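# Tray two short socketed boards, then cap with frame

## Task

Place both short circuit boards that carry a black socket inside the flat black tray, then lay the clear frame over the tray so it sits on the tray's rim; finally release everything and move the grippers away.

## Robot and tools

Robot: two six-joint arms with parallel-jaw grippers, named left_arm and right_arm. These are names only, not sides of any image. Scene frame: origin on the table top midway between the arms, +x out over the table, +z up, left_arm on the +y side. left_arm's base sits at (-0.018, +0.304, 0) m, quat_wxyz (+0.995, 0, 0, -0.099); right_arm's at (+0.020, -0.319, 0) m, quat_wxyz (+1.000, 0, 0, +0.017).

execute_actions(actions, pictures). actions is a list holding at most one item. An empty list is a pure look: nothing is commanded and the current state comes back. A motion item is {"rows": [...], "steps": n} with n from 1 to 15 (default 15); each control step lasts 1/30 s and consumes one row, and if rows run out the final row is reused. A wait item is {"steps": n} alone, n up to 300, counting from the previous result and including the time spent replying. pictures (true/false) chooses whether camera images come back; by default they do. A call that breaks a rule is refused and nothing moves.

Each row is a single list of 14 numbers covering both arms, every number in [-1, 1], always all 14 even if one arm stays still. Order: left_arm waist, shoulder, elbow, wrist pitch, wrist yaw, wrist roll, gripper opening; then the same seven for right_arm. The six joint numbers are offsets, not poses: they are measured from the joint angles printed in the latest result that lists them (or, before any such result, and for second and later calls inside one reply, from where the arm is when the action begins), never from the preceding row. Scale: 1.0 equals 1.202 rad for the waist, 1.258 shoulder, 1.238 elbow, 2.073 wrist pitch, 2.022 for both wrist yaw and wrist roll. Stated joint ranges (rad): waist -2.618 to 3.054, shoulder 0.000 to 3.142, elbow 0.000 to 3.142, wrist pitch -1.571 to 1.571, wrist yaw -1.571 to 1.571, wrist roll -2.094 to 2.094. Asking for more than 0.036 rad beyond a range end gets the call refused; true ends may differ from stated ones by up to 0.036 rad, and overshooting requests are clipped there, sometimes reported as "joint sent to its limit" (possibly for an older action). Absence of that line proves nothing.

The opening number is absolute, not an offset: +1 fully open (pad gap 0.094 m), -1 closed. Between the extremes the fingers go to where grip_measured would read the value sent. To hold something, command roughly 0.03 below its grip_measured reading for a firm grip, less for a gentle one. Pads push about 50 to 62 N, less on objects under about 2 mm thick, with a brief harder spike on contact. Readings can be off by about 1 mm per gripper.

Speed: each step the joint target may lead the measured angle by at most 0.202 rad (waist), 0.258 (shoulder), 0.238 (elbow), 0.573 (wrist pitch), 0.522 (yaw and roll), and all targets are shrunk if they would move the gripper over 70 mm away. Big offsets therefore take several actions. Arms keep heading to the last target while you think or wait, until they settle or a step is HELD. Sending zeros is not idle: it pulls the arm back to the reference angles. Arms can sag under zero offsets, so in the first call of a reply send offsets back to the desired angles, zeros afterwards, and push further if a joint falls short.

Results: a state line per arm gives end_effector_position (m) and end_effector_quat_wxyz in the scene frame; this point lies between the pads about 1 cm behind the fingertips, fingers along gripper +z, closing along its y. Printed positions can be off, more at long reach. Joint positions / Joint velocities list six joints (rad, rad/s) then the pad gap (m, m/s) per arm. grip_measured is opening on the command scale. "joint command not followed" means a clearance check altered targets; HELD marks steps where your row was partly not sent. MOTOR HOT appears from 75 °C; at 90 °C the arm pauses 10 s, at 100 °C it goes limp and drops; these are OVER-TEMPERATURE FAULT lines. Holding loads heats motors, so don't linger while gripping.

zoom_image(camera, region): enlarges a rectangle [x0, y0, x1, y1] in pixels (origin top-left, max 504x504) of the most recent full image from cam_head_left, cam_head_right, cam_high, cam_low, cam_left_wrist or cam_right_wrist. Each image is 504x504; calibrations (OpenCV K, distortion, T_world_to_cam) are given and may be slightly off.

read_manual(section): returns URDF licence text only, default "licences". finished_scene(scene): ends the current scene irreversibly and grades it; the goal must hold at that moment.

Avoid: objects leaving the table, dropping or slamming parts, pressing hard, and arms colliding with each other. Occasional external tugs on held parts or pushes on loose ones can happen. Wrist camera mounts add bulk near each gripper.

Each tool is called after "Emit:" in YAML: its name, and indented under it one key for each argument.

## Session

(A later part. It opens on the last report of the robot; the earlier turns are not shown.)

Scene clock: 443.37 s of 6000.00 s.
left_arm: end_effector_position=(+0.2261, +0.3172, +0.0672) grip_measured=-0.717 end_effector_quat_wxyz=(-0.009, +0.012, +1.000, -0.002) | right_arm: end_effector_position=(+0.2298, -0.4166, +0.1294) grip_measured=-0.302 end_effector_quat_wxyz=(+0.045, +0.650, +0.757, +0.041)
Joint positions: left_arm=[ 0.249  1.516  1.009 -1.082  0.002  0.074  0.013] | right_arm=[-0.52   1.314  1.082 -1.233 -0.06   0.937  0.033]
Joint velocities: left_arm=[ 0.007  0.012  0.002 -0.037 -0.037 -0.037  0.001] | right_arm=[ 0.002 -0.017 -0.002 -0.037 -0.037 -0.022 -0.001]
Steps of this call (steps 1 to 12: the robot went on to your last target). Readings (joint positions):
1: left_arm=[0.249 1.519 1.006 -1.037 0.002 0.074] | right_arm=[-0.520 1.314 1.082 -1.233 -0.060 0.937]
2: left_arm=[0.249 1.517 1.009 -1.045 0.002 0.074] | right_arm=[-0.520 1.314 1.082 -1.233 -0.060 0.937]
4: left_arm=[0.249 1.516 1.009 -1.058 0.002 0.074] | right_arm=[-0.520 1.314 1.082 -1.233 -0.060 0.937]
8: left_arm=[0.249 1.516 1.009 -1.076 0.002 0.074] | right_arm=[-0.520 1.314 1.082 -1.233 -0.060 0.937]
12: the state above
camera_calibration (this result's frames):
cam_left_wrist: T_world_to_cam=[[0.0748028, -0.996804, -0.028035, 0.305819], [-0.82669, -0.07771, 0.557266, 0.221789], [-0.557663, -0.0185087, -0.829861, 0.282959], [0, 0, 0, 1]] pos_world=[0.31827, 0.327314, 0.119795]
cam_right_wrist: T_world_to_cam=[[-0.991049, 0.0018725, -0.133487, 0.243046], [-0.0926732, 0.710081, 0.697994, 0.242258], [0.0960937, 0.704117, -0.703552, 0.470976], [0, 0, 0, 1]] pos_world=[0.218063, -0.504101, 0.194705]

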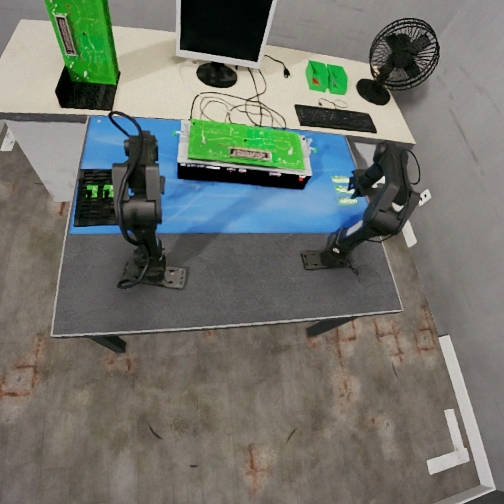

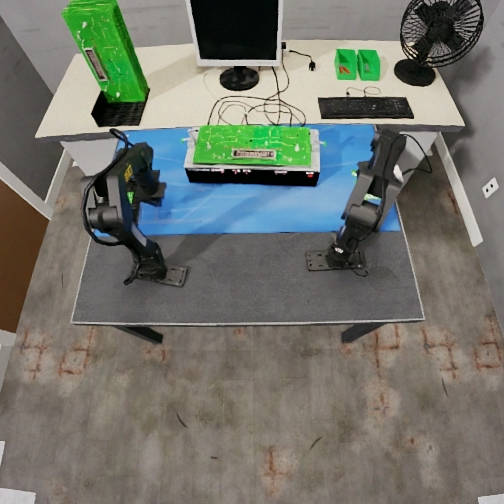

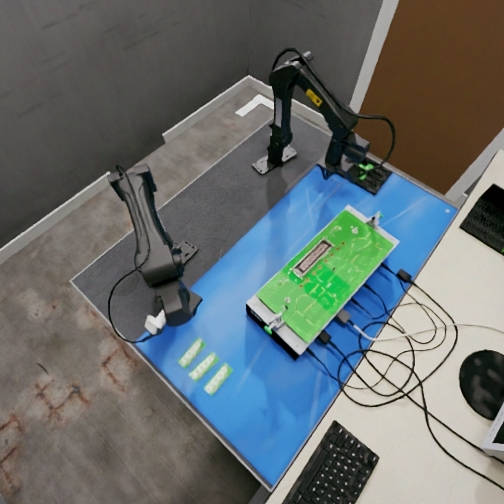

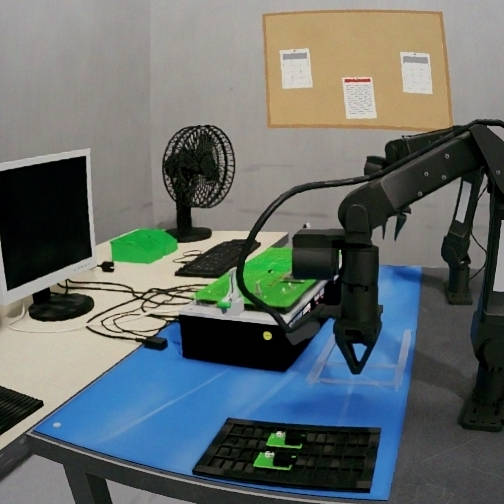

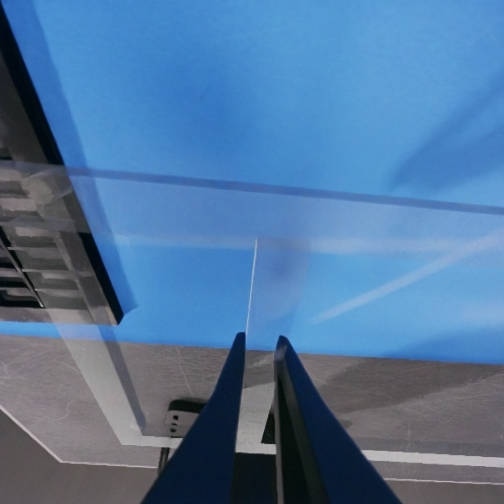

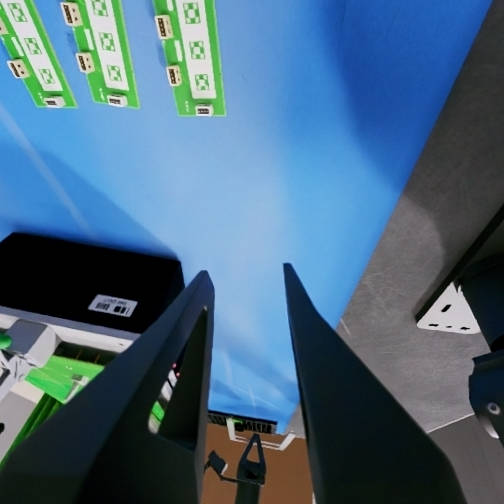

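Emit:
execute_actions:
  actions:
    - {"rows":[[0.02,0.008,0.02,0,0,0.02,-0.78,0,0,0,0,0,0,-0.3],[0.05,0.02,0.04,0,0,0.04,-0.78,0,0,0,0,0,0,-0.3],[0.09,0.035,0.06,0,0,0.06,-0.78,0,0,0,0,0,0,-0.3],[0.13,0.05,0.08,0,0,0.08,-0.78,0,0,0,0,0,0,-0.3],[0.17,0.065,0.1,0,0,0.1,-0.78,0,0,0,0,0,0,-0.3],[0.21,0.08,0.12,0,0,0.1,-0.78,0,0,0,0,0,0,-0.3],[0.25,0.095,0.14,0,0,0.1,-0.78,0,0,0,0,0,0,-0.3],[0.29,0.11,0.16,0,0,0.1,-0.78,0,0,0,0,0,0,-0.3],[0.33,0.125,0.18,0,0,0.08,-0.78,0,0,0,0,0,0,-0.3],[0.37,0.14,0.2,0,0,0.05,-0.78,0,0,0,0,0,0,-0.3],[0.41,0.155,0.22,0,0,0.02,-0.78,0,0,0,0,0,0,-0.3],[0.45,0.17,0.24,0,0,-0.02,-0.78,0,0,0,0,0,0,-0.3],[0.48,0.185,0.25,0,0,-0.06,-0.78,0,0,0,0,0,0,-0.3],[0.5,0.195,0.258,-0.01,0,-0.1,-0.78,0,0,0,0,0,0,-0.3],[0.506,0.2,0.258,-0.01,0,-0.14,-0.78,0,0,0,0,0,0,-0.3]]}
  pictures: false

Emit:
execute_actions:
  actions:
    - {"steps":15}
  pictures: false

Emit:
execute_actions:
  actions:
    - {"rows":[[0,0,0.015,0,0,-0.03,-0.78,0,0,0,0,0,0,-0.3],[0,0,0.015,0,0,-0.06,-0.78,0,0,0,0,0,0,-0.3],[0,0,0.015,0,0,-0.1,-0.78,0,0,0,0,0,0,-0.3],[0,0,0.015,0,0,-0.14,-0.78,0,0,0,0,0,0,-0.3],[0,0,0.015,0,0,-0.18,-0.78,0,0,0,0,0,0,-0.3],[0,0,0.015,0,0,-0.22,-0.78,0,0,0,0,0,0,-0.3],[0,0,0.015,0,0,-0.26,-0.78,0,0,0,0,0,0,-0.3],[0,0,0.015,0,0,-0.3,-0.78,0,0,0,0,0,0,-0.3],[0,0,0.015,0,0,-0.33,-0.78,0,0,0,0,0,0,-0.3],[0,0,0.015,0,0,-0.35,-0.78,0,0,0,0,0,0,-0.3]]}
  pictures: false

Emit:
execute_actions:
  actions:
    - {"steps":15}

Scene clock: 467.30 s of 6000.00 s.
left_arm: end_effector_position=(+0.2432, +0.4942, +0.0768) grip_measured=-0.717 end_effector_quat_wxyz=(+0.018, -0.294, +0.956, +0.004) | right_arm: end_effector_position=(+0.2299, -0.4163, +0.1294) grip_measured=-0.302 end_effector_quat_wxyz=(+0.045, +0.650, +0.757, +0.042)
Joint positions: left_arm=[ 0.826  1.75   1.297 -1.08   0.004  0.032  0.013] | right_arm=[-0.52   1.314  1.082 -1.233 -0.062  0.937  0.033]
Joint velocities: left_arm=[ 0.94   0.369  0.286  0.022 -0.125 -1.619 -0.001] | right_arm=[-0.017 -0.002  0.007  0.037 -0.022  0.037 -0.   ]
Steps of this call (steps 1 to 30: the robot went on to your last target; steps 31 to 90: nothing new was sent; then 20.43 s passed at rest; steps 91 to 105: all 15 steps of this action). Readings (joint positions):
91: left_arm=[0.251 1.516 1.009 -1.085 0.003 0.079] | right_arm=[-0.520 1.314 1.082 -1.233 -0.061 0.937]
92: left_arm=[0.259 1.519 1.012 -1.087 0.005 0.092] | right_arm=[-0.520 1.314 1.082 -1.233 -0.061 0.937]
94: left_arm=[0.310 1.542 1.039 -1.094 0.010 0.132] | right_arm=[-0.520 1.314 1.082 -1.233 -0.061 0.937]
98: left_arm=[0.502 1.623 1.140 -1.091 0.011 0.213] | right_arm=[-0.520 1.314 1.082 -1.233 -0.062 0.937]
105: the state above

Scene clock: 467.80 s of 6000.00 s.
left_arm: end_effector_position=(+0.2332, +0.5035, +0.0714) grip_measured=-0.718 end_effector_quat_wxyz=(+0.003, -0.416, +0.910, +0.003) | right_arm: end_effector_position=(+0.2300, -0.4162, +0.1294) grip_measured=-0.302 end_effector_quat_wxyz=(+0.044, +0.650, +0.758, +0.042)
Joint positions: left_arm=[ 0.864  1.773  1.304 -1.094 -0.004 -0.191  0.013] | right_arm=[-0.52   1.314  1.082 -1.233 -0.063  0.937  0.033]
Joint velocities: left_arm=[ 0.017 -0.012  0.007  0.081  0.051 -0.11   0.001] | right_arm=[-0.002 -0.002  0.002 -0.007 -0.037 -0.037 -0.001]
Steps of this call (steps 1 to 15: the robot went on to your last target). Readings (joint positions):
1: left_arm=[0.853 1.760 1.303 -1.080 -0.001 -0.016] | right_arm=[-0.520 1.314 1.082 -1.233 -0.062 0.937]
2: left_arm=[0.869 1.766 1.304 -1.080 -0.004 -0.054] | right_arm=[-0.520 1.314 1.082 -1.233 -0.063 0.937]
4: left_arm=[0.875 1.772 1.304 -1.085 -0.006 -0.108] | right_arm=[-0.520 1.314 1.082 -1.233 -0.063 0.937]
8: left_arm=[0.865 1.773 1.304 -1.091 -0.004 -0.162] | right_arm=[-0.520 1.314 1.082 -1.233 -0.063 0.937]
15: the state above

Scene clock: 468.30 s of 6000.00 s.
left_arm: end_effector_position=(+0.2332, +0.5035, +0.0714) grip_measured=-0.719 end_effector_quat_wxyz=(-0.004, +0.672, -0.740, -0.002) | right_arm: end_effector_position=(+0.2301, -0.4159, +0.1294) grip_measured=-0.302 end_effector_quat_wxyz=(+0.044, +0.650, +0.758, +0.043)
Joint positions: left_arm=[ 0.864  1.773  1.304 -1.094 -0.004 -0.809  0.013] | right_arm=[-0.52   1.314  1.082 -1.233 -0.064  0.937  0.033]
Joint velocities: left_arm=[ 0.007 -0.007  0.007  0.022 -0.037 -0.476 -0.001] | right_arm=[ 0.012  0.007  0.012  0.051  0.007 -0.037 -0.   ]
Steps of this call (steps 1 to 15: all 15 steps of this action). Readings (joint positions):
1: left_arm=[0.864 1.773 1.304 -1.094 -0.004 -0.199] | right_arm=[-0.520 1.314 1.082 -1.233 -0.063 0.937]
2: left_arm=[0.864 1.773 1.304 -1.094 -0.004 -0.217] | right_arm=[-0.520 1.314 1.082 -1.233 -0.063 0.937]
4: left_arm=[0.864 1.773 1.304 -1.094 -0.004 -0.287] | right_arm=[-0.520 1.314 1.082 -1.233 -0.064 0.937]
8: left_arm=[0.864 1.773 1.304 -1.094 -0.004 -0.515] | right_arm=[-0.520 1.314 1.082 -1.233 -0.064 0.937]
15: the state above

Scene clock: 468.80 s of 6000.00 s.
left_arm: end_effector_position=(+0.2332, +0.5035, +0.0714) grip_measured=-0.719 end_effector_quat_wxyz=(-0.004, +0.701, -0.713, -0.001) | right_arm: end_effector_position=(+0.2301, -0.4159, +0.1294) grip_measured=-0.302 end_effector_quat_wxyz=(+0.044, +0.650, +0.758, +0.043)
Joint positions: left_arm=[ 0.864  1.773  1.304 -1.094 -0.004 -0.887  0.013] | right_arm=[-0.52   1.314  1.082 -1.233 -0.064  0.937  0.033]
Joint velocities: left_arm=[-0.017 -0.022 -0.007  0.007 -0.066 -0.037 -0.001] | right_arm=[ 0.012 -0.007  0.002 -0.022  0.081  0.007  0.001]
Steps of this call (steps 1 to 15: the robot went on to your last target). Readings (joint positions):
1: left_arm=[0.864 1.773 1.304 -1.094 -0.004 -0.825] | right_arm=[-0.520 1.314 1.082 -1.233 -0.064 0.937]
2: left_arm=[0.864 1.773 1.304 -1.094 -0.004 -0.838] | right_arm=[-0.520 1.314 1.082 -1.233 -0.064 0.937]
4: left_arm=[0.864 1.773 1.304 -1.094 -0.004 -0.857] | right_arm=[-0.520 1.314 1.082 -1.233 -0.064 0.937]
8: left_arm=[0.864 1.773 1.304 -1.094 -0.004 -0.876] | right_arm=[-0.520 1.314 1.082 -1.233 -0.064 0.937]
15: the state above
camera_calibration (this result's frames):
cam_left_wrist: T_world_to_cam=[[0.996385, 0.0809861, -0.0256629, -0.266618], [0.0821111, -0.840539, 0.535492, 0.413467], [0.0217967, -0.535663, -0.844151, 0.420099], [0, 0, 0, 1]] pos_world=[0.222547, 0.594159, 0.126377]
cam_right_wrist: T_world_to_cam=[[-0.990788, 0.00192998, -0.135406, 0.243603], [-0.0943462, 0.707458, 0.70043, 0.240765], [0.097146, 0.706753, -0.700759, 0.471002], [0, 0, 0, 1]] pos_world=[0.218319, -0.503684, 0.194405]

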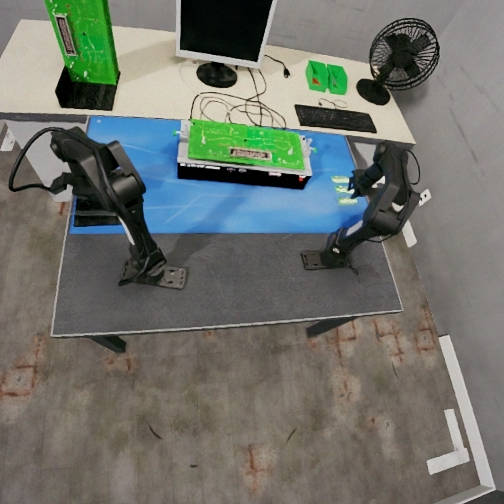

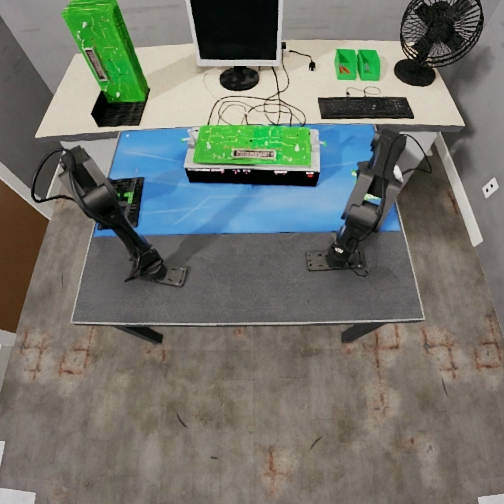

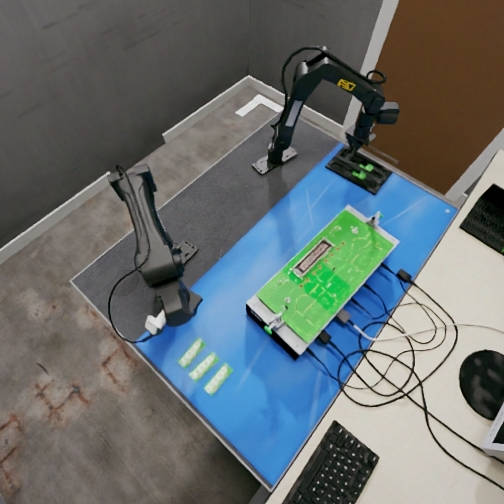

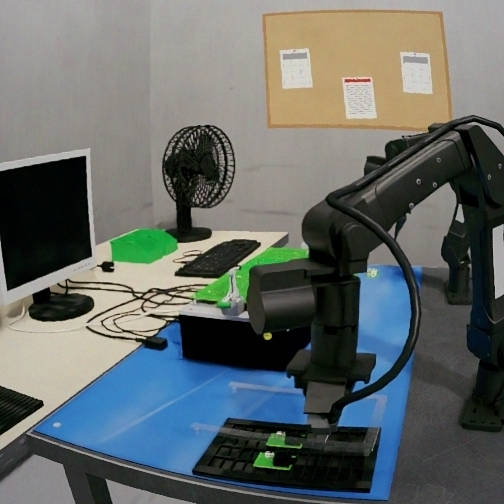

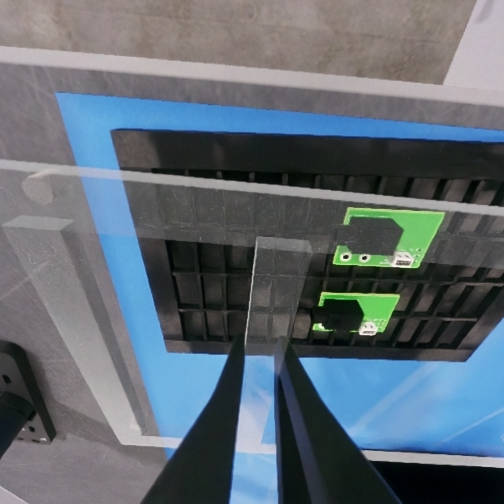

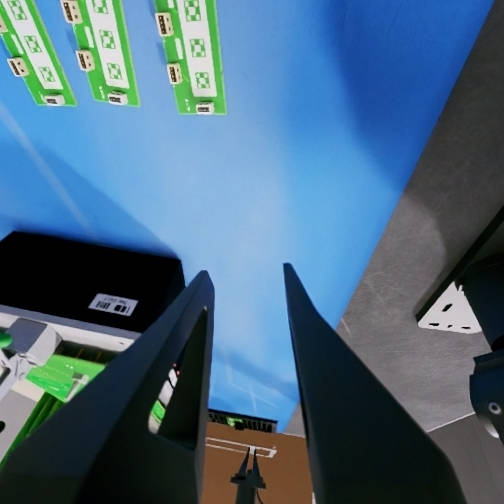

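Emit:
execute_actions:
  actions:
    - {"rows":[[0,0.006,-0.007,0.008,0,-0.01,-0.78,0,0,0,0,0,0,-0.3],[0,0.012,-0.014,0.016,0,-0.02,-0.78,0,0,0,0,0,0,-0.3],[0.005,0.018,-0.021,0.026,0,-0.03,-0.78,0,0,0,0,0,0,-0.3],[0.008,0.024,-0.028,0.036,0,-0.03,-0.78,0,0,0,0,0,0,-0.3],[0.008,0.03,-0.035,0.046,0,-0.03,-0.78,0,0,0,0,0,0,-0.3],[0.008,0.036,-0.042,0.056,0,-0.03,-0.78,0,0,0,0,0,0,-0.3],[0.008,0.042,-0.05,0.064,0,-0.03,-0.78,0,0,0,0,0,0,-0.3],[0.008,0.046,-0.057,0.07,0,-0.03,-0.78,0,0,0,0,0,0,-0.3]]}
  pictures: false

Emit:
execute_actions:
  actions:
    - {"steps":12}

Scene clock: 486.40 s of 6000.00 s.
left_arm: end_effector_position=(+0.2336, +0.5038, +0.0328) grip_measured=-0.719 end_effector_quat_wxyz=(+0.009, +0.718, -0.696, -0.003) | right_arm: end_effector_position=(+0.2303, -0.4156, +0.1294) grip_measured=-0.302 end_effector_quat_wxyz=(+0.044, +0.650, +0.758, +0.044)
Joint positions: left_arm=[ 0.864  1.842  1.229 -0.976 -0.004 -0.935  0.013] | right_arm=[-0.52   1.314  1.082 -1.233 -0.066  0.937  0.033]
Joint velocities: left_arm=[-0.017  0.002 -0.012  0.139  0.051  0.037 -0.001] | right_arm=[-0.002 -0.007  0.002 -0.007 -0.037 -0.007 -0.   ]
Steps of this call (steps 1 to 15: the robot went on to your last target; steps 16 to 90: nothing new was sent; then 14.10 s passed at rest; steps 91 to 105: all 15 steps of this action). Readings (joint positions):
91: left_arm=[0.864 1.773 1.304 -1.093 -0.004 -0.890] | right_arm=[-0.520 1.314 1.082 -1.233 -0.064 0.937]
92: left_arm=[0.864 1.774 1.302 -1.090 -0.004 -0.895] | right_arm=[-0.520 1.314 1.082 -1.233 -0.065 0.937]
94: left_arm=[0.864 1.779 1.291 -1.074 -0.004 -0.910] | right_arm=[-0.520 1.314 1.082 -1.233 -0.066 0.937]
98: left_arm=[0.864 1.813 1.254 -1.019 -0.004 -0.926] | right_arm=[-0.520 1.314 1.082 -1.233 -0.066 0.937]
105: the state above

Scene clock: 486.80 s of 6000.00 s.
left_arm: end_effector_position=(+0.2363, +0.5059, +0.0327) grip_measured=-0.719 end_effector_quat_wxyz=(+0.002, +0.719, -0.695, -0.002) | right_arm: end_effector_position=(+0.2303, -0.4156, +0.1294) grip_measured=-0.302 end_effector_quat_wxyz=(+0.044, +0.650, +0.758, +0.044)
Joint positions: left_arm=[ 0.864  1.842  1.229 -0.963 -0.004 -0.937  0.013] | right_arm=[-0.52   1.314  1.082 -1.233 -0.066  0.937  0.033]
Joint velocities: left_arm=[-0.022  0.002 -0.002  0.051  0.066  0.051  0.   ] | right_arm=[ 0.007  0.007  0.002  0.007  0.007 -0.037  0.   ]
Steps of this call (steps 1 to 12: the robot went on to your last target). Readings (joint positions):
1: left_arm=[0.864 1.842 1.229 -0.973 -0.004 -0.936] | right_arm=[-0.520 1.314 1.082 -1.233 -0.066 0.937]
2: left_arm=[0.864 1.842 1.229 -0.970 -0.004 -0.936] | right_arm=[-0.520 1.314 1.082 -1.233 -0.066 0.937]
4: left_arm=[0.864 1.842 1.229 -0.967 -0.004 -0.936] | right_arm=[-0.520 1.314 1.082 -1.233 -0.066 0.937]
8: left_arm=[0.864 1.842 1.229 -0.963 -0.004 -0.937] | right_arm=[-0.520 1.314 1.082 -1.233 -0.066 0.937]
12: the state above
camera_calibration (this result's frames):
cam_left_wrist: T_world_to_cam=[[0.990713, 0.131176, -0.0357982, -0.294574], [0.129587, -0.831138, 0.540756, 0.419807], [0.0411811, -0.540373, -0.840417, 0.386346], [0, 0, 0, 1]] pos_world=[0.221527, 0.59633, 0.0871337]
cam_right_wrist: T_world_to_cam=[[-0.990669, 0.00195849, -0.136278, 0.243857], [-0.0951079, 0.706262, 0.701533, 0.240087], [0.0976221, 0.707947, -0.699486, 0.471011], [0, 0, 0, 1]] pos_world=[0.218435, -0.503494, 0.194269]

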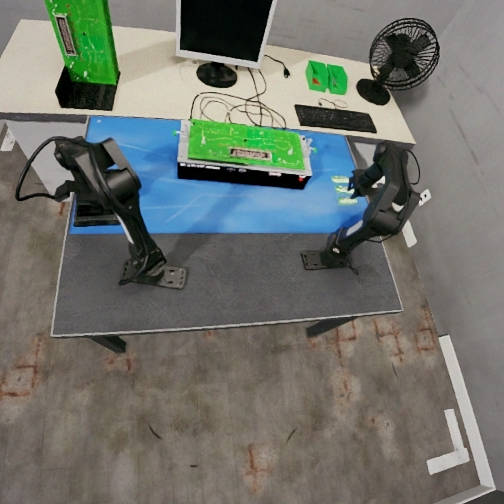

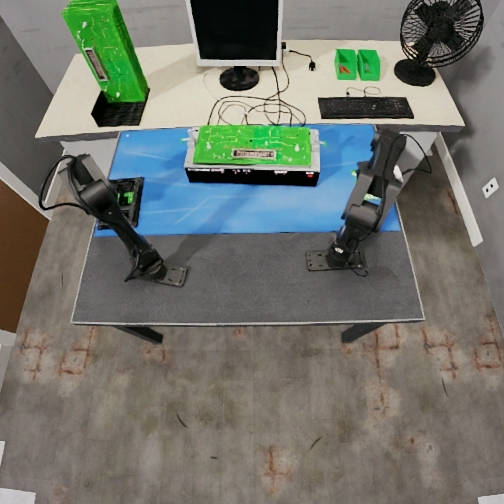

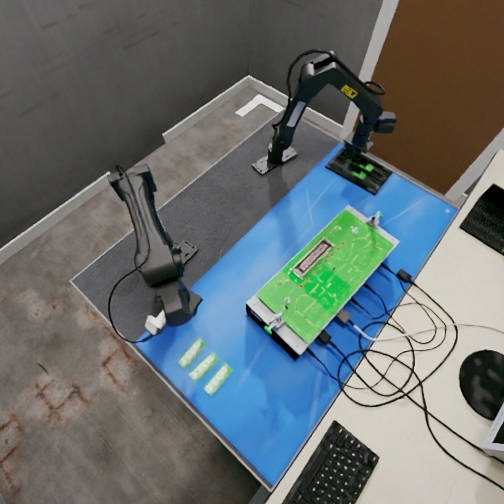

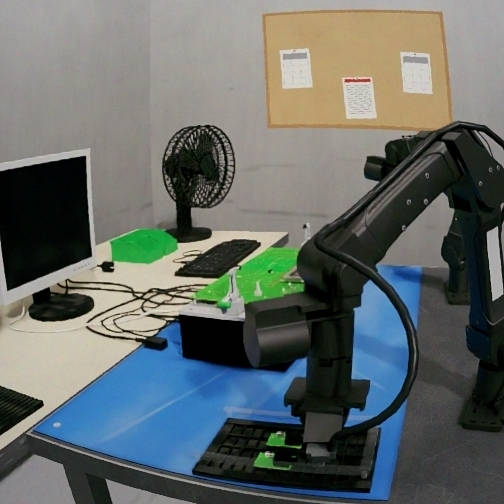

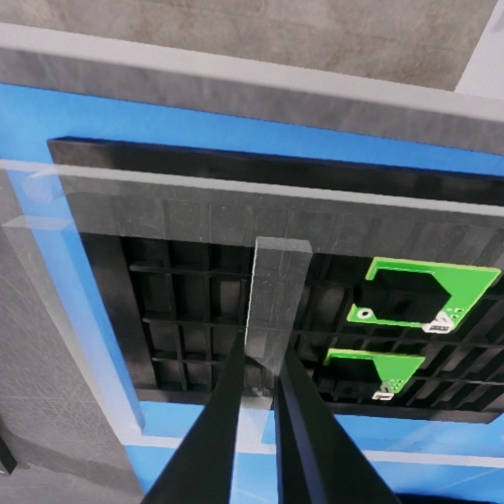

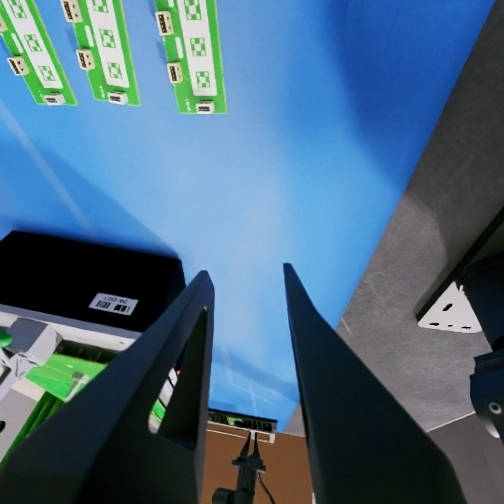

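Emit:
execute_actions:
  actions:
    - {"rows":[[0,0.002,-0.006,0.004,0,0,-0.78,0,0,0,0,0,0,-0.3],[0,0.004,-0.012,0.008,0,0,-0.78,0,0,0,0,0,0,-0.3],[0,0.006,-0.017,0.012,0,0,-0.78,0,0,0,0,0,0,-0.3],[0,0.008,-0.022,0.016,0,0,-0.78,0,0,0,0,0,0,-0.3]]}

Emit:
zoom_image:
  camera: "cam_low"
  region: [180,390,400,500]

Scene clock: 504.60 s of 6000.00 s.
left_arm: end_effector_position=(+0.2320, +0.5025, +0.0233) grip_measured=-0.719 end_effector_quat_wxyz=(+0.011, +0.719, -0.695, -0.003) | right_arm: end_effector_position=(+0.2304, -0.4154, +0.1295) grip_measured=-0.302 end_effector_quat_wxyz=(+0.044, +0.650, +0.758, +0.045)
Joint positions: left_arm=[ 0.864  1.853  1.203 -0.944 -0.004 -0.938  0.013] | right_arm=[-0.52   1.314  1.082 -1.233 -0.068  0.937  0.033]
Joint velocities: left_arm=[ 0.017  0.007 -0.007 -0.037  0.007  0.007 -0.   ] | right_arm=[ 0.007  0.007 -0.002  0.051 -0.095 -0.007 -0.   ]
Steps of this call (steps 1 to 30: the robot went on to your last target; steps 31 to 90: nothing new was sent; then 14.30 s passed at rest; steps 91 to 105: all 15 steps of this action). Readings (joint positions):
91: left_arm=[0.864 1.842 1.229 -0.962 -0.004 -0.938] | right_arm=[-0.520 1.314 1.082 -1.233 -0.066 0.937]
92: left_arm=[0.864 1.842 1.228 -0.961 -0.004 -0.938] | right_arm=[-0.520 1.314 1.082 -1.233 -0.067 0.937]
94: left_arm=[0.864 1.842 1.219 -0.954 -0.004 -0.938] | right_arm=[-0.520 1.314 1.082 -1.233 -0.067 0.937]
98: left_arm=[0.864 1.849 1.205 -0.950 -0.004 -0.938] | right_arm=[-0.520 1.314 1.082 -1.233 -0.068 0.937]
105: the state above
camera_calibration (this result's frames):
cam_left_wrist: T_world_to_cam=[[0.990003, 0.131036, -0.0521966, -0.289626], [0.138071, -0.82467, 0.548504, 0.417294], [0.0288286, -0.550227, -0.834517, 0.384429], [0, 0, 0, 1]] pos_world=[0.218032, 0.593604, 0.0768081]
cam_right_wrist: T_world_to_cam=[[-0.990572, 0.00198237, -0.136976, 0.244061], [-0.0957177, 0.705304, 0.702413, 0.239545], [0.098002, 0.708902, -0.698465, 0.471018], [0, 0, 0, 1]] pos_world=[0.218528, -0.503341, 0.194161]

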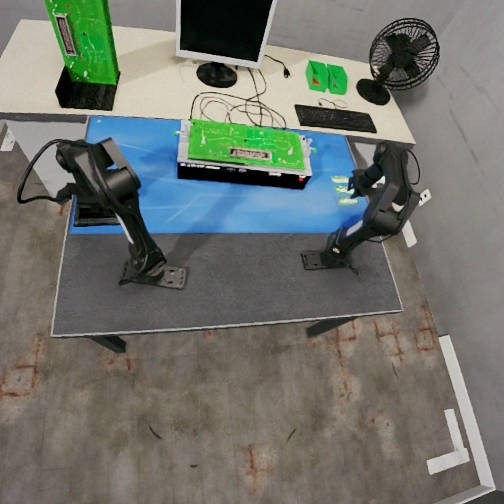

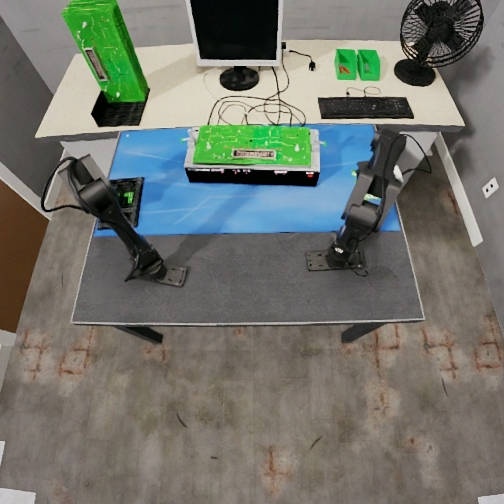

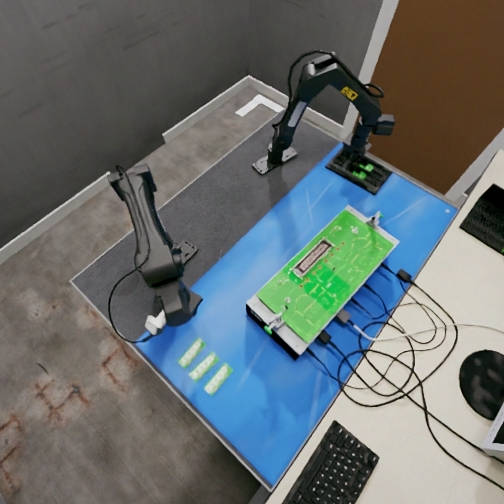

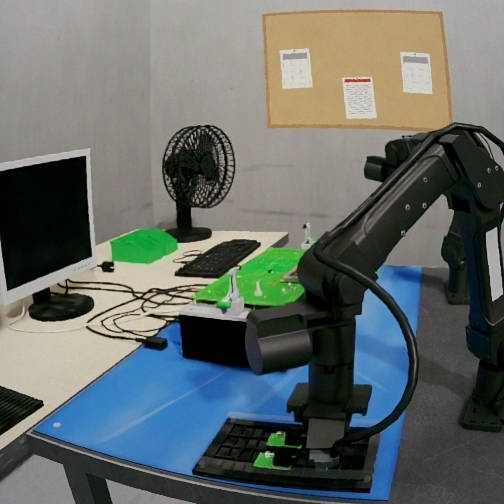

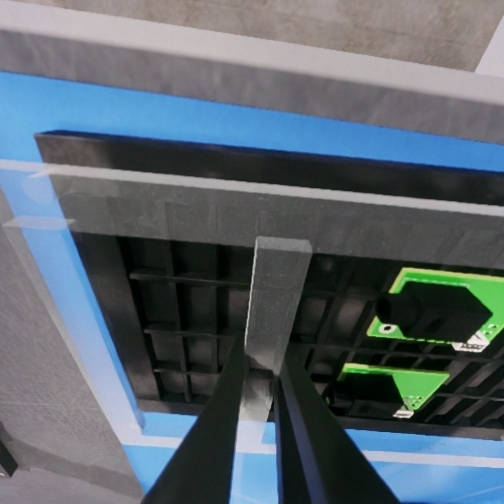

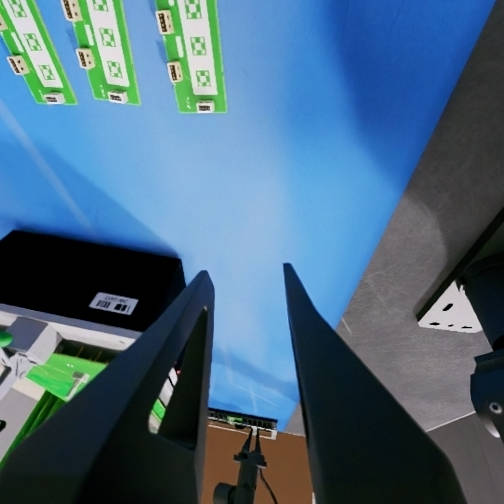

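Region (180, 390, 400, 500) of cam_low's 504x504 image, scaled by 2.291, with more detail than that image has.

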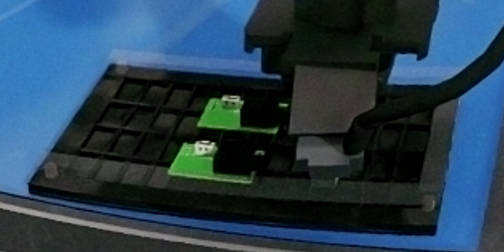

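Emit:
execute_actions:
  actions:
    - {"rows":[[0,0,0.008,0.012,0,0,-0.78,0,0,0,0,0,0,-0.3],[0,0,0.008,0.024,0,0,-0.78,0,0,0,0,0,0,-0.3]]}

Emit:
zoom_image:
  camera: "cam_low"
  region: [180,390,400,500]

Scene clock: 509.07 s of 6000.00 s.
left_arm: end_effector_position=(+0.2387, +0.5078, +0.0232) grip_measured=-0.719 end_effector_quat_wxyz=(-0.006, +0.719, -0.695, -0.001) | right_arm: end_effector_position=(+0.2306, -0.4151, +0.1295) grip_measured=-0.302 end_effector_quat_wxyz=(+0.044, +0.650, +0.758, +0.046)
Joint positions: left_arm=[ 0.864  1.853  1.203 -0.91  -0.004 -0.938  0.013] | right_arm=[-0.52   1.314  1.082 -1.233 -0.07   0.937  0.033]
Joint velocities: left_arm=[-0.002 -0.002  0.002 -0.022 -0.066 -0.051 -0.   ] | right_arm=[-0.017 -0.012  0.012 -0.037 -0.037 -0.037 -0.002]
Steps of this call (steps 1 to 15: the robot went on to your last target; steps 16 to 90: nothing new was sent; then 0.97 s passed at rest; steps 91 to 105: all 15 steps of this action). Readings (joint positions):
91: left_arm=[0.864 1.853 1.203 -0.942 -0.004 -0.938] | right_arm=[-0.520 1.314 1.082 -1.233 -0.068 0.937]
92: left_arm=[0.864 1.853 1.203 -0.939 -0.004 -0.938] | right_arm=[-0.520 1.314 1.082 -1.233 -0.069 0.937]
94: left_arm=[0.864 1.853 1.203 -0.928 -0.004 -0.938] | right_arm=[-0.520 1.314 1.082 -1.233 -0.069 0.937]
98: left_arm=[0.864 1.853 1.203 -0.915 -0.004 -0.938] | right_arm=[-0.520 1.314 1.082 -1.233 -0.069 0.937]
105: the state above
camera_calibration (this result's frames):
cam_left_wrist: T_world_to_cam=[[0.991013, 0.13183, -0.0226693, -0.298294], [0.123455, -0.836159, 0.534413, 0.430402], [0.0514965, -0.532409, -0.84492, 0.372868], [0, 0, 0, 1]] pos_world=[0.223276, 0.597726, 0.078269]
cam_right_wrist: T_world_to_cam=[[-0.990451, 0.00201355, -0.137847, 0.244316], [-0.0964807, 0.704105, 0.703511, 0.238867], [0.0984757, 0.710093, -0.697188, 0.471025], [0, 0, 0, 1]] pos_world=[0.218645, -0.503151, 0.194026]

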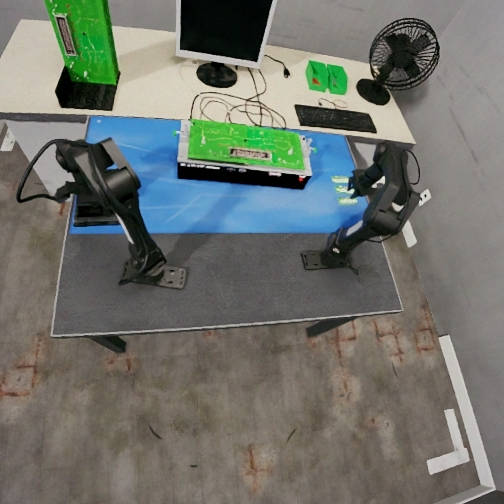

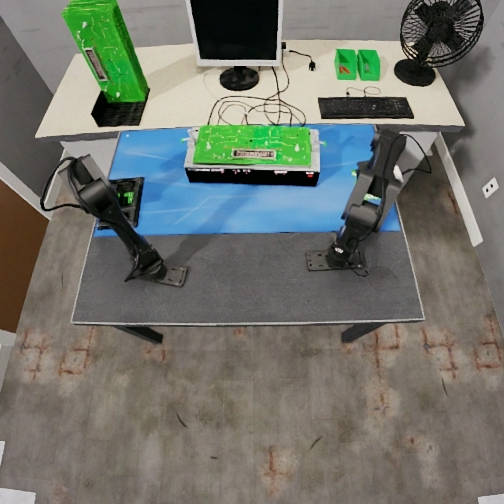

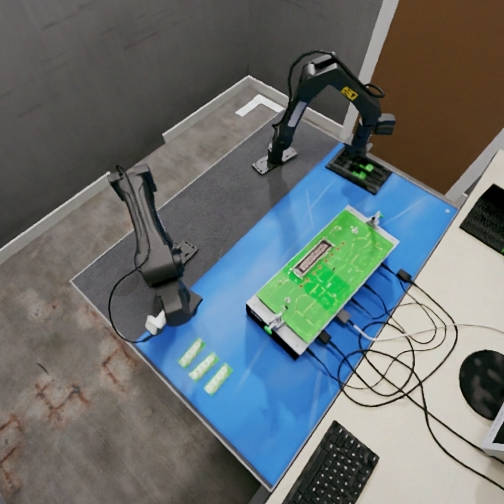

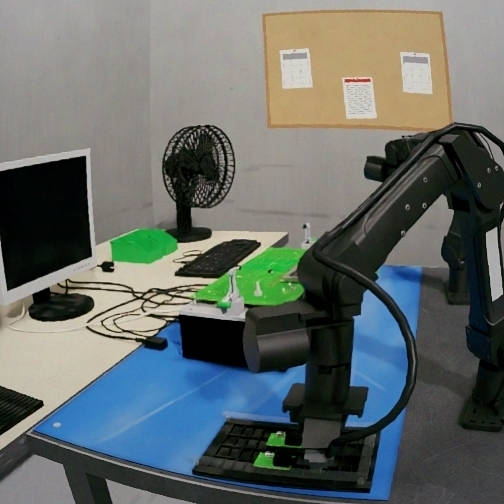

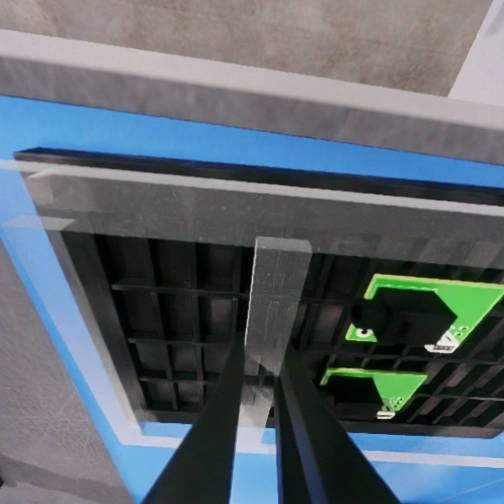

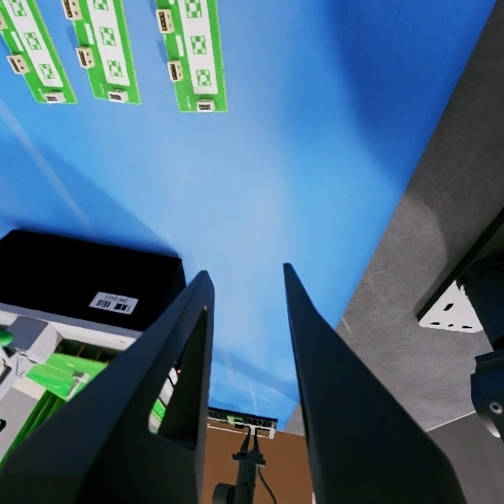

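Region (180, 390, 400, 500) of cam_low's 504x504 image, scaled by 2.291, with more detail than that image has.

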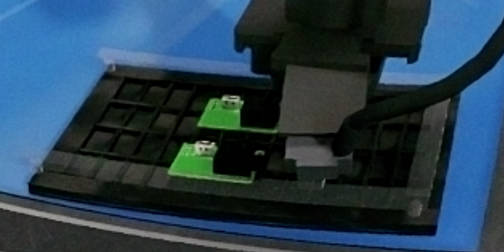

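Emit:
execute_actions:
  actions:
    - {"rows":[[0.016,0,0,0,0,0,-0.78,0,0,0,0,0,0,-0.3],[0.016,0,0,0,0,0,-0.78,0,0,0,0,0,0,-0.3],[0.016,0,0,0,0,0,-0.78,0,0,0,0,0,0,-0.3],[0.016,0,0,0,0,0,-0.78,0,0,0,0,0,0,-0.3],[0.016,0.006,-0.01,0.008,0,0,-0.78,0,0,0,0,0,0,-0.3]]}

Emit:
zoom_image:
  camera: "cam_low"
  region: [180,390,400,500]

Scene clock: 518.93 s of 6000.00 s.
left_arm: end_effector_position=(+0.2344, +0.5094, +0.0210) grip_measured=-0.719 end_effector_quat_wxyz=(-0.003, +0.723, -0.691, -0.001) | right_arm: end_effector_position=(+0.2307, -0.4148, +0.1295) grip_measured=-0.302 end_effector_quat_wxyz=(+0.043, +0.650, +0.758, +0.047)
Joint positions: left_arm=[ 0.876  1.853  1.194 -0.906 -0.003 -0.938  0.013] | right_arm=[-0.52   1.314  1.082 -1.233 -0.072  0.937  0.033]
Joint velocities: left_arm=[-0.002  0.007 -0.007 -0.007  0.007 -0.066 -0.   ] | right_arm=[ 0.007  0.012 -0.017 -0.007 -0.051 -0.007 -0.   ]
Steps of this call (steps 1 to 15: the robot went on to your last target; steps 16 to 90: nothing new was sent; then 6.37 s passed at rest; steps 91 to 105: all 15 steps of this action). Readings (joint positions):
91: left_arm=[0.865 1.853 1.203 -0.909 -0.003 -0.938] | right_arm=[-0.520 1.314 1.082 -1.233 -0.070 0.937]
92: left_arm=[0.867 1.853 1.203 -0.909 -0.003 -0.938] | right_arm=[-0.520 1.314 1.082 -1.233 -0.071 0.937]
94: left_arm=[0.872 1.853 1.203 -0.909 -0.003 -0.938] | right_arm=[-0.520 1.314 1.082 -1.233 -0.071 0.937]
98: left_arm=[0.876 1.853 1.196 -0.906 -0.003 -0.938] | right_arm=[-0.520 1.314 1.082 -1.233 -0.071 0.937]
105: the state above
camera_calibration (this result's frames):
cam_left_wrist: T_world_to_cam=[[0.989225, 0.143817, -0.0273992, -0.299851], [0.135909, -0.832507, 0.537085, 0.428587], [0.054432, -0.535022, -0.843083, 0.372657], [0, 0, 0, 1]] pos_world=[0.218087, 0.599305, 0.0757771]
cam_right_wrist: T_world_to_cam=[[-0.99033, 0.00204623, -0.138719, 0.244571], [-0.0972444, 0.702904, 0.704606, 0.238189], [0.098948, 0.711282, -0.695908, 0.471031], [0, 0, 0, 1]] pos_world=[0.218761, -0.50296, 0.193892]

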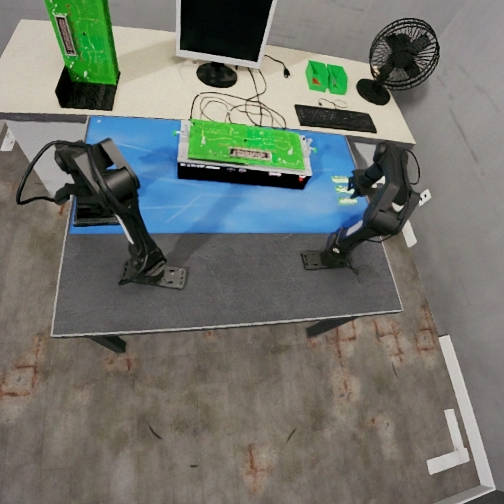

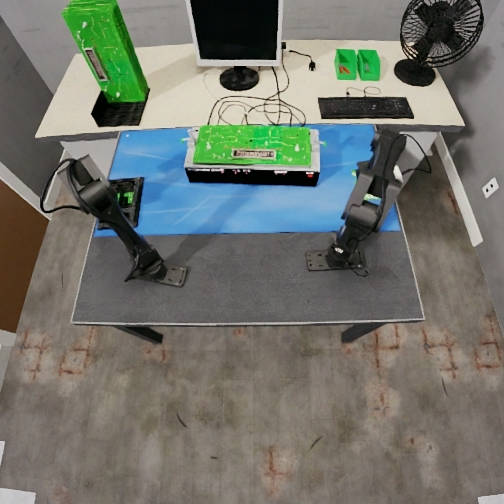

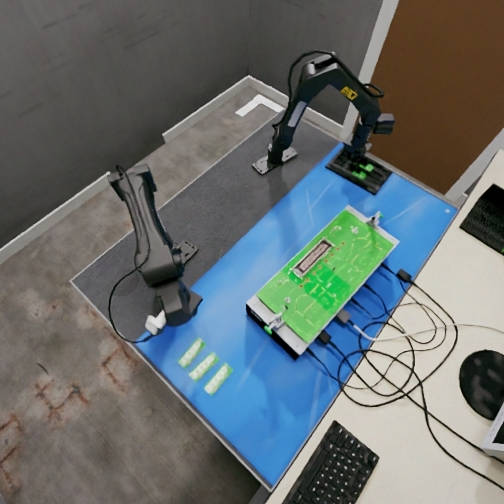

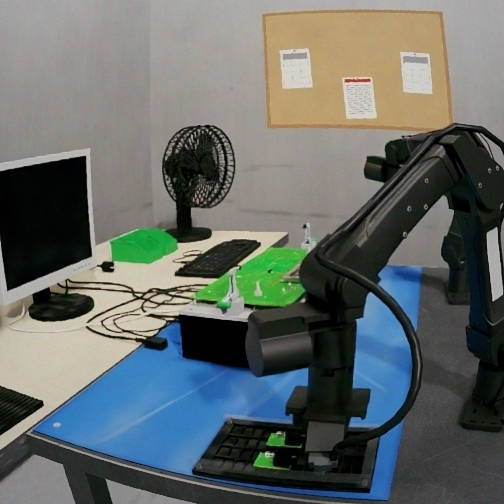

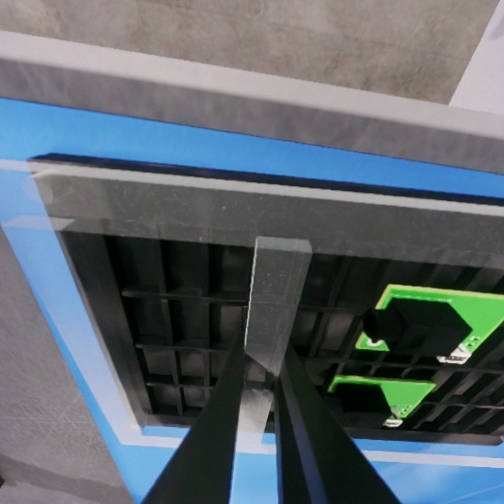

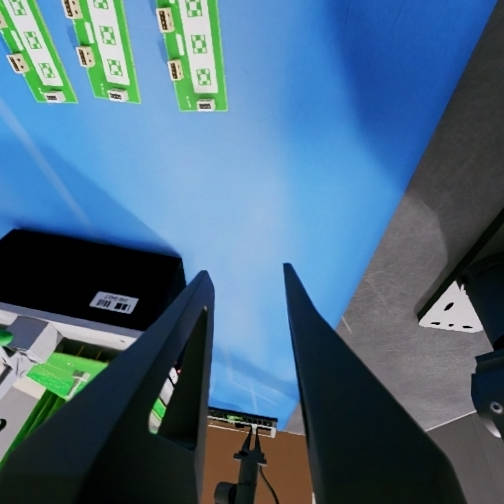

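Region (180, 390, 400, 500) of cam_low's 504x504 image, scaled by 2.291, with more detail than that image has.

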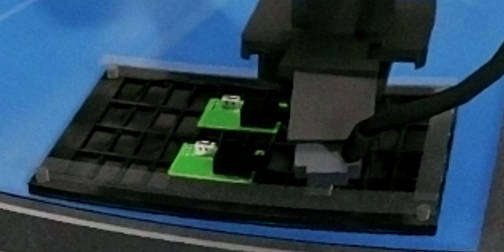

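Emit:
execute_actions:
  actions:
    - {"rows":[[0,0.013,0,0.012,0,0,-0.78,0,0,0,0,0,0,-0.3]]}

Emit:
zoom_image:
  camera: "cam_low"
  region: [180,390,400,500]

Scene clock: 523.47 s of 6000.00 s.
left_arm: end_effector_position=(+0.2347, +0.5095, +0.0192) grip_measured=-0.719 end_effector_quat_wxyz=(-0.002, +0.723, -0.691, -0.001) | right_arm: end_effector_position=(+0.2308, -0.4146, +0.1295) grip_measured=-0.302 end_effector_quat_wxyz=(+0.043, +0.650, +0.758, +0.047)
Joint positions: left_arm=[ 0.876  1.859  1.194 -0.903 -0.003 -0.938  0.013] | right_arm=[-0.52   1.314  1.082 -1.233 -0.073  0.937  0.033]
Joint velocities: left_arm=[-0.012 -0.007  0.002 -0.125 -0.022  0.007  0.   ] | right_arm=[ 0.002  0.002  0.012  0.037  0.007 -0.022  0.001]
Steps of this call (steps 1 to 15: the robot went on to your last target; steps 16 to 90: nothing new was sent; then 1.03 s passed at rest; steps 91 to 105: all 15 steps of this action). Readings (joint positions):
91: left_arm=[0.876 1.855 1.194 -0.906 -0.003 -0.938] | right_arm=[-0.520 1.314 1.082 -1.233 -0.072 0.937]
92: left_arm=[0.876 1.857 1.194 -0.904 -0.003 -0.938] | right_arm=[-0.520 1.314 1.082 -1.233 -0.072 0.937]
94: left_arm=[0.876 1.859 1.194 -0.903 -0.003 -0.938] | right_arm=[-0.520 1.314 1.082 -1.233 -0.072 0.937]
98: left_arm=[0.876 1.859 1.194 -0.903 -0.003 -0.938] | right_arm=[-0.520 1.314 1.082 -1.233 -0.073 0.937]
105: the state above
camera_calibration (this result's frames):
cam_left_wrist: T_world_to_cam=[[0.989181, 0.143767, -0.0291744, -0.300112], [0.136737, -0.831575, 0.538317, 0.428901], [0.0531312, -0.536483, -0.842237, 0.372274], [0, 0, 0, 1]] pos_world=[0.218439, 0.599528, 0.0739025]
cam_right_wrist: T_world_to_cam=[[-0.990232, 0.00207344, -0.139416, 0.244776], [-0.0978558, 0.701942, 0.70548, 0.237647], [0.0993248, 0.712231, -0.694882, 0.471035], [0, 0, 0, 1]] pos_world=[0.218854, -0.502808, 0.193784]

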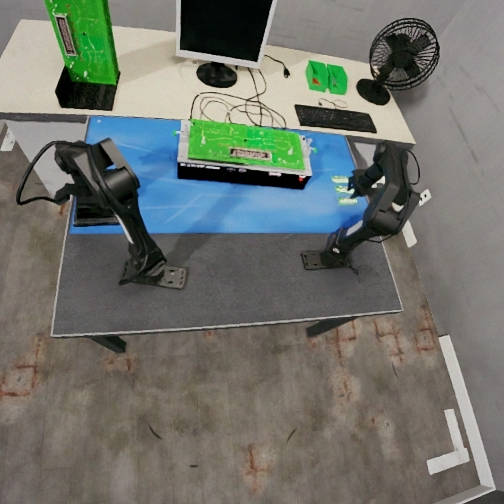

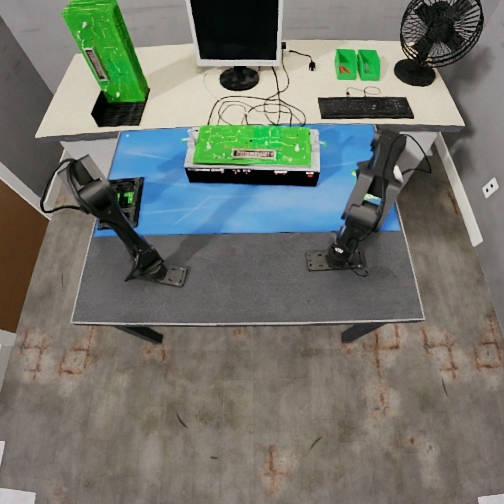

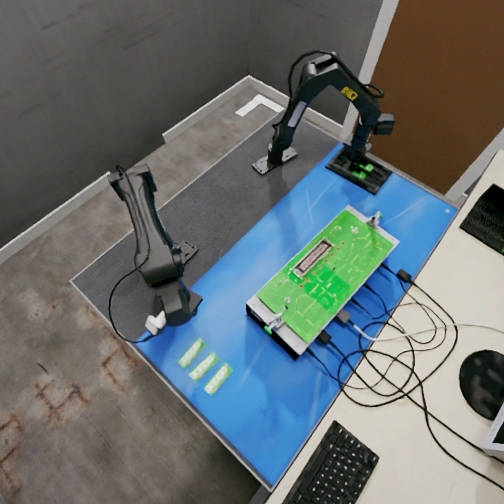

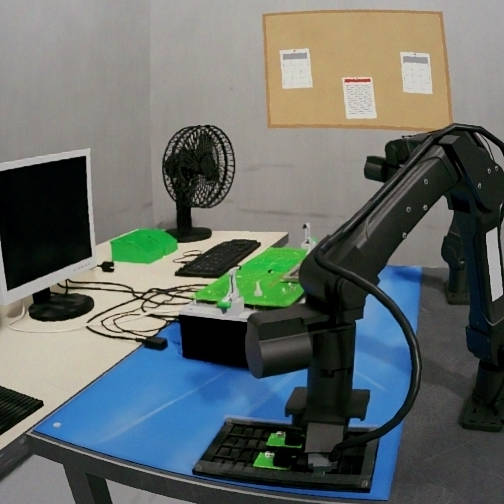

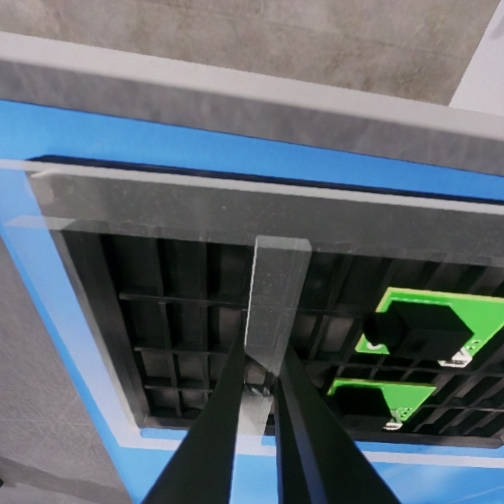

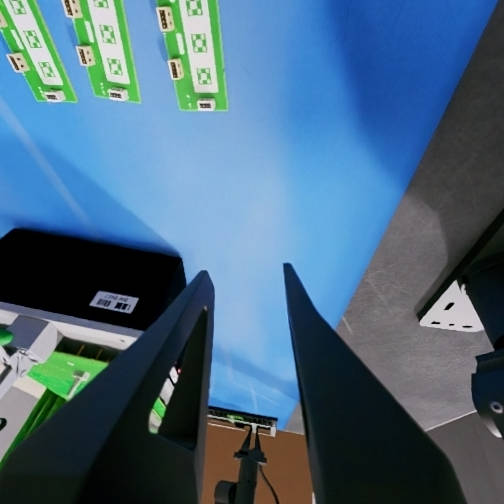

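Region (180, 390, 400, 500) of cam_low's 504x504 image, scaled by 2.291, with more detail than that image has.

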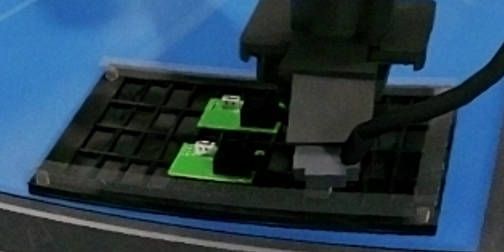

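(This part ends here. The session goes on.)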